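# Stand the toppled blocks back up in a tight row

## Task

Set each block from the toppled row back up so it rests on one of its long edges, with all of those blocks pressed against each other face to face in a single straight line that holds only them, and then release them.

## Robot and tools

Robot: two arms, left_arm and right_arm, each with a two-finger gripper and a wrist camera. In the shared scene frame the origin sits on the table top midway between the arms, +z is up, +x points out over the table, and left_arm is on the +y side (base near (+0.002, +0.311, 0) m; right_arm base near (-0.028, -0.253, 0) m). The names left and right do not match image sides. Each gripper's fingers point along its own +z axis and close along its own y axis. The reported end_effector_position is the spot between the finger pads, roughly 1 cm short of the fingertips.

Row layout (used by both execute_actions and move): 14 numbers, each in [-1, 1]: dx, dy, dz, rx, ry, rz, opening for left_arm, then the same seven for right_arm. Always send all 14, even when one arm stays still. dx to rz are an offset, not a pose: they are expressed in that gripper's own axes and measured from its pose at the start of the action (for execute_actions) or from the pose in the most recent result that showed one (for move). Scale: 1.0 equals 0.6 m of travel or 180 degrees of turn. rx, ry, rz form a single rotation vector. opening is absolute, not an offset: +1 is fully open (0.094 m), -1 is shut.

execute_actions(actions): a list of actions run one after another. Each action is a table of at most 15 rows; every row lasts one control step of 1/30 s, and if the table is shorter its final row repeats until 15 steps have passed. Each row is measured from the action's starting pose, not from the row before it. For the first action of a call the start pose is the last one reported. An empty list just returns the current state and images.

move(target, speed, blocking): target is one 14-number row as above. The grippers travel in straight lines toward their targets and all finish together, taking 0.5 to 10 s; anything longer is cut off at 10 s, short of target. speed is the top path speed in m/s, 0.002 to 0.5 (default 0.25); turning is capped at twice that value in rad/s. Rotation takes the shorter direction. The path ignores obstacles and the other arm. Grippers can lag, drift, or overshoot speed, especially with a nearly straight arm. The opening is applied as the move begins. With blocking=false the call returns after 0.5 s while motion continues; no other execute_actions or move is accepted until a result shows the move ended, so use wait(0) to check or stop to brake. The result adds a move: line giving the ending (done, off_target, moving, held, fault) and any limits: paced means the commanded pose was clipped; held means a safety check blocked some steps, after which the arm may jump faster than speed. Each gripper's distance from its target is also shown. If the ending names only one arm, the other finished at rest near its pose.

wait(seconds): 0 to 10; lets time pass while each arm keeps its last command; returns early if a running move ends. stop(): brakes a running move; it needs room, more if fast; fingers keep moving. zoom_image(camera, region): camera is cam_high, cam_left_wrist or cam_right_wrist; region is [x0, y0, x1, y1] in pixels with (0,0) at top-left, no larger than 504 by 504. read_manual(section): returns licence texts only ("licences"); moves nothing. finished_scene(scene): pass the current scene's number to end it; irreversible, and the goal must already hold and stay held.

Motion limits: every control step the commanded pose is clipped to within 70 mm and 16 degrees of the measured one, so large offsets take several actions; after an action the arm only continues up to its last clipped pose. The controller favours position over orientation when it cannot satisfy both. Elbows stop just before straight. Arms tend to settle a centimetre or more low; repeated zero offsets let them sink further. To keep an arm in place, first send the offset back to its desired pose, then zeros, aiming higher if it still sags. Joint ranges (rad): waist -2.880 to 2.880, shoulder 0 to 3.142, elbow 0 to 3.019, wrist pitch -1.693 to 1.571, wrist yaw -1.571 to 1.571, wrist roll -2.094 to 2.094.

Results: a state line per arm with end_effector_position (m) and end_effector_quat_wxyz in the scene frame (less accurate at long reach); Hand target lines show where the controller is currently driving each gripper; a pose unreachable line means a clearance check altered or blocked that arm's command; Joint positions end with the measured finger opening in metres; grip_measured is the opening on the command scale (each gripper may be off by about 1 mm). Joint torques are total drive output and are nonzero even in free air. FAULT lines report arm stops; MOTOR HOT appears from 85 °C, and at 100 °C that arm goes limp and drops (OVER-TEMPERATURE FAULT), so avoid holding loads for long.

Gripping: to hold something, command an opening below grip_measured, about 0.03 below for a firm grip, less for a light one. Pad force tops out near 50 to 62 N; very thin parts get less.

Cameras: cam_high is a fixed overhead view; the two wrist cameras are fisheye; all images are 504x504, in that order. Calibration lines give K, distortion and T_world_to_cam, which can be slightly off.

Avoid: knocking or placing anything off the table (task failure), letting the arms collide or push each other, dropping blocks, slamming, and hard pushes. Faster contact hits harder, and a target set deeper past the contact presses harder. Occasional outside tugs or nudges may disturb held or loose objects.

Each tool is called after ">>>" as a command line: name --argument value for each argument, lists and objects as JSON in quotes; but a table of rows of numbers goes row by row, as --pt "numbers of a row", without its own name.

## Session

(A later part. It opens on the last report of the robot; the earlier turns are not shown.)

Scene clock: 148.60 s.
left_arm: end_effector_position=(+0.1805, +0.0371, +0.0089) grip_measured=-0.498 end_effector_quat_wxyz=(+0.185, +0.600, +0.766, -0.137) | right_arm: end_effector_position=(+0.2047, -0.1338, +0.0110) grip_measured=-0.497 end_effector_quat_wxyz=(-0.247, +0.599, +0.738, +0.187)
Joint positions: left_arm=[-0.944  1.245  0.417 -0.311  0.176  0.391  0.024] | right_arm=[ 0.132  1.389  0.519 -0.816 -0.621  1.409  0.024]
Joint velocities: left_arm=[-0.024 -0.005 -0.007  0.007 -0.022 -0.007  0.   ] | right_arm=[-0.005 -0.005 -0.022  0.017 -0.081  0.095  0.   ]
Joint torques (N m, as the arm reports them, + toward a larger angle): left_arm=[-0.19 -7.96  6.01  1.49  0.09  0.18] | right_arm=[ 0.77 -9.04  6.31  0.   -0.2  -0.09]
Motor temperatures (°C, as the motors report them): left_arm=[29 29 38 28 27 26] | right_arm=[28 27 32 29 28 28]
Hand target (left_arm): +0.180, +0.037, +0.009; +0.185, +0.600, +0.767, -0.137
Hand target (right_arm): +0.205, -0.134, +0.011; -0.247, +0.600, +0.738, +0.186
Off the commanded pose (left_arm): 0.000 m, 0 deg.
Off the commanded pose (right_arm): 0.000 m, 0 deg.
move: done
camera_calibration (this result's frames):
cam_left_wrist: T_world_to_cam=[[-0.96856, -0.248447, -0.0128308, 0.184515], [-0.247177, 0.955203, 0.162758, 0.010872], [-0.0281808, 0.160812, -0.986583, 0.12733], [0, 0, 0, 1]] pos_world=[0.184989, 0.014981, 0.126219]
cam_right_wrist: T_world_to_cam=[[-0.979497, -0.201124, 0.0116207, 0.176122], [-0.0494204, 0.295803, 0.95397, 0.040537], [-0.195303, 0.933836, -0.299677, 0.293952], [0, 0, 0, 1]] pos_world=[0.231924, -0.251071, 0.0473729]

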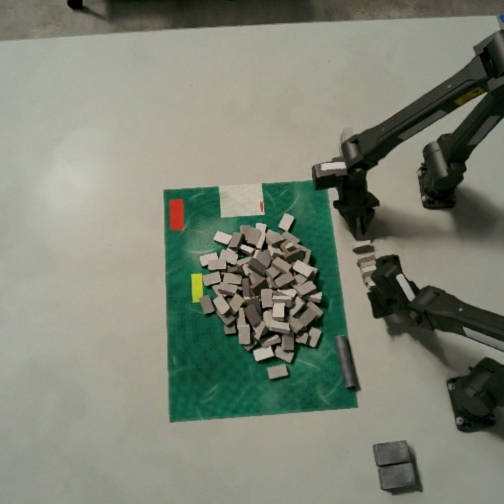

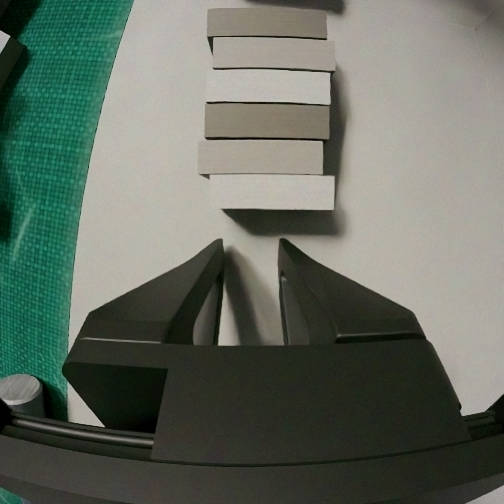

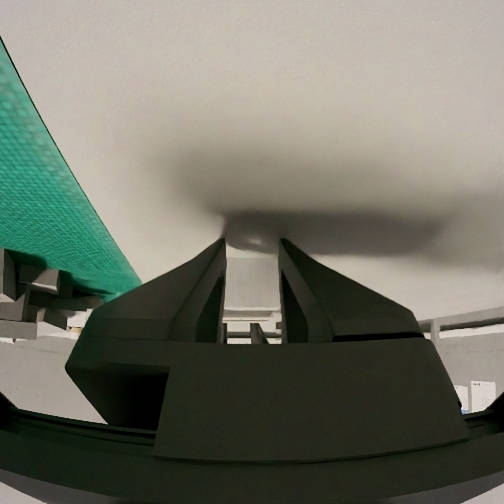

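Push 6 cm.

>>> move --target '[0,0,0,0,0,0,-0.5,0.08,0.013,0.06,0,0,0,-0.5]' --speed 0.04

Scene clock: 157.67 s.
left_arm: end_effector_position=(+0.1805, +0.0371, +0.0089) grip_measured=-0.498 end_effector_quat_wxyz=(+0.185, +0.600, +0.766, -0.137) | right_arm: end_effector_position=(+0.2024, -0.0782, +0.0105) grip_measured=-0.497 end_effector_quat_wxyz=(-0.245, +0.602, +0.738, +0.182)
Joint positions: left_arm=[-0.944  1.245  0.417 -0.311  0.176  0.391  0.024] | right_arm=[ 0.348  1.379  0.513 -0.669 -0.619  1.678  0.024]
Joint velocities: left_arm=[-0.005 -0.005  0.007  0.002  0.066 -0.037 -0.001] | right_arm=[-0.015 -0.005 -0.002  0.002 -0.037 -0.037 -0.001]
Joint torques (N m, as the arm reports them, + toward a larger angle): left_arm=[ 0.24 -8.22  5.98  1.71  0.09  0.15] | right_arm=[ 1.95 -9.49  5.26  1.17 -0.44  0.07]
Motor temperatures (°C, as the motors report them): left_arm=[29 29 38 28 27 26] | right_arm=[28 27 31 29 28 28]
Hand target (left_arm): +0.180, +0.037, +0.009; +0.185, +0.600, +0.766, -0.137
Hand target (right_arm): +0.200, -0.073, +0.010; -0.245, +0.600, +0.738, +0.187
Off the commanded pose (left_arm): 0.000 m, 0 deg.
Off the commanded pose (right_arm): 0.006 m, 1 deg.
move: done
camera_calibration (this result's frames):
cam_left_wrist: T_world_to_cam=[[-0.96856, -0.248447, -0.0128308, 0.184515], [-0.247177, 0.955203, 0.162758, 0.010872], [-0.0281808, 0.160812, -0.986583, 0.12733], [0, 0, 0, 1]] pos_world=[0.184989, 0.014981, 0.126219]
cam_right_wrist: T_world_to_cam=[[-0.980011, -0.198187, 0.0173412, 0.185364], [-0.045302, 0.307187, 0.95057, 0.0245119], [-0.193718, 0.930784, -0.310024, 0.241041], [0, 0, 0, 1]] pos_world=[0.229463, -0.19515, 0.0482138]

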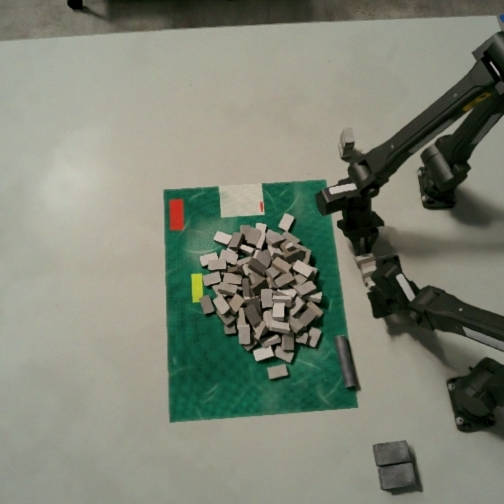

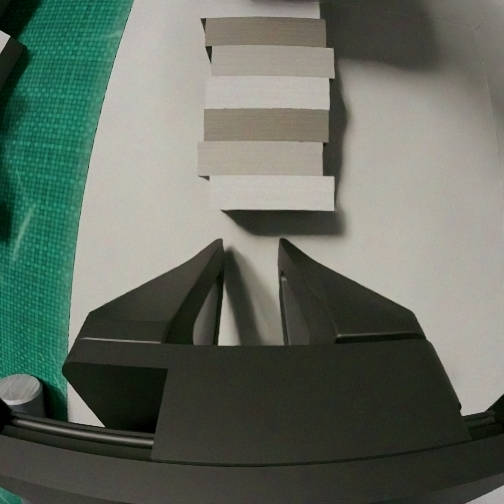

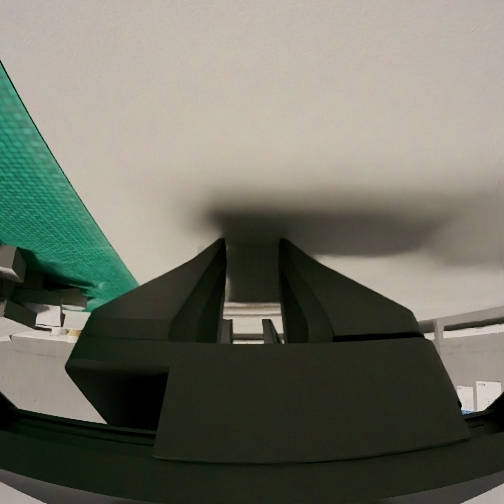

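>>> move --target '[0,0,-0.1,0,0,0,-0.5,-0.03,0,-0.1,0,0,0,-0.5]' --speed 0.1

>>> finished_scene --scene 1

Scene clock: 163.50 s.
left_arm: end_effector_position=(+0.1645, +0.0675, +0.0507) grip_measured=-0.498 end_effector_quat_wxyz=(+0.175, +0.600, +0.769, -0.136) | right_arm: end_effector_position=(+0.1965, -0.1273, +0.0372) grip_measured=-0.497 end_effector_quat_wxyz=(-0.259, +0.608, +0.731, +0.170)
Joint positions: left_arm=[-0.913  1.011  0.417 -0.571  0.191  0.419  0.024] | right_arm=[ 0.165  1.311  0.546 -0.938 -0.617  1.459  0.024]
Joint velocities: left_arm=[ 0.005 -0.024 -0.002 -0.002 -0.022 -0.037 -0.001] | right_arm=[-0.015 -0.005 -0.017 -0.012  0.066 -0.037 -0.   ]
Joint torques (N m, as the arm reports them, + toward a larger angle): left_arm=[ 1.44 -6.48  9.03  1.01  0.29  0.29] | right_arm=[ 0.67 -9.55 10.59 -0.61 -0.23 -0.23]
Motor temperatures (°C, as the motors report them): left_arm=[29 29 38 28 27 26] | right_arm=[28 27 31 29 28 28]
Hand target (left_arm): +0.173, +0.063, +0.062; +0.185, +0.599, +0.767, -0.137
Hand target (right_arm): +0.213, -0.127, +0.049; -0.247, +0.602, +0.738, +0.182
Off the commanded pose (left_arm): 0.015 m, 1 deg.
Off the commanded pose (right_arm): 0.021 m, 2 deg.
move: off_target (left_arm, right_arm)
camera_calibration (this result's frames):
cam_left_wrist: T_world_to_cam=[[-0.968685, -0.248288, -0.00160713, 0.176548], [-0.24446, 0.952581, 0.181187, -0.030112], [-0.0434556, 0.175906, -0.983447, 0.164564], [0, 0, 0, 1]] pos_world=[0.170809, 0.0435708, 0.16758]
cam_right_wrist: T_world_to_cam=[[-0.979368, -0.193692, 0.0576411, 0.168309], [-0.00504654, 0.308581, 0.951185, 0.0061562], [-0.202024, 0.931269, -0.303192, 0.295222], [0, 0, 0, 1]] pos_world=[0.224509, -0.244231, 0.0739516]

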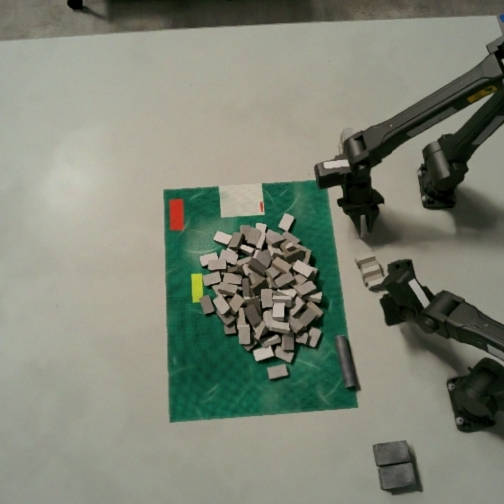

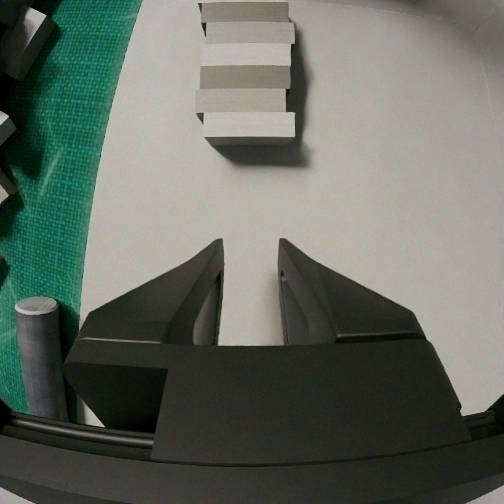

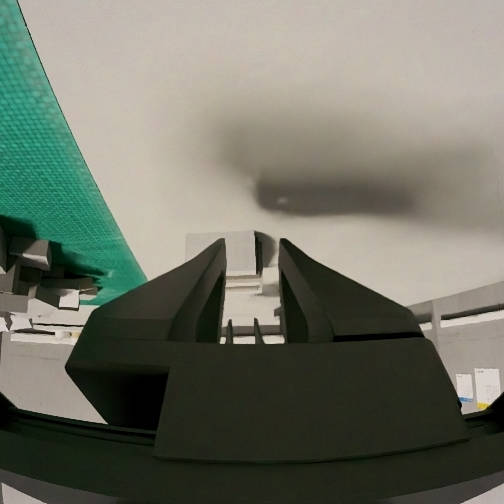

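The scene is finished: the task was done.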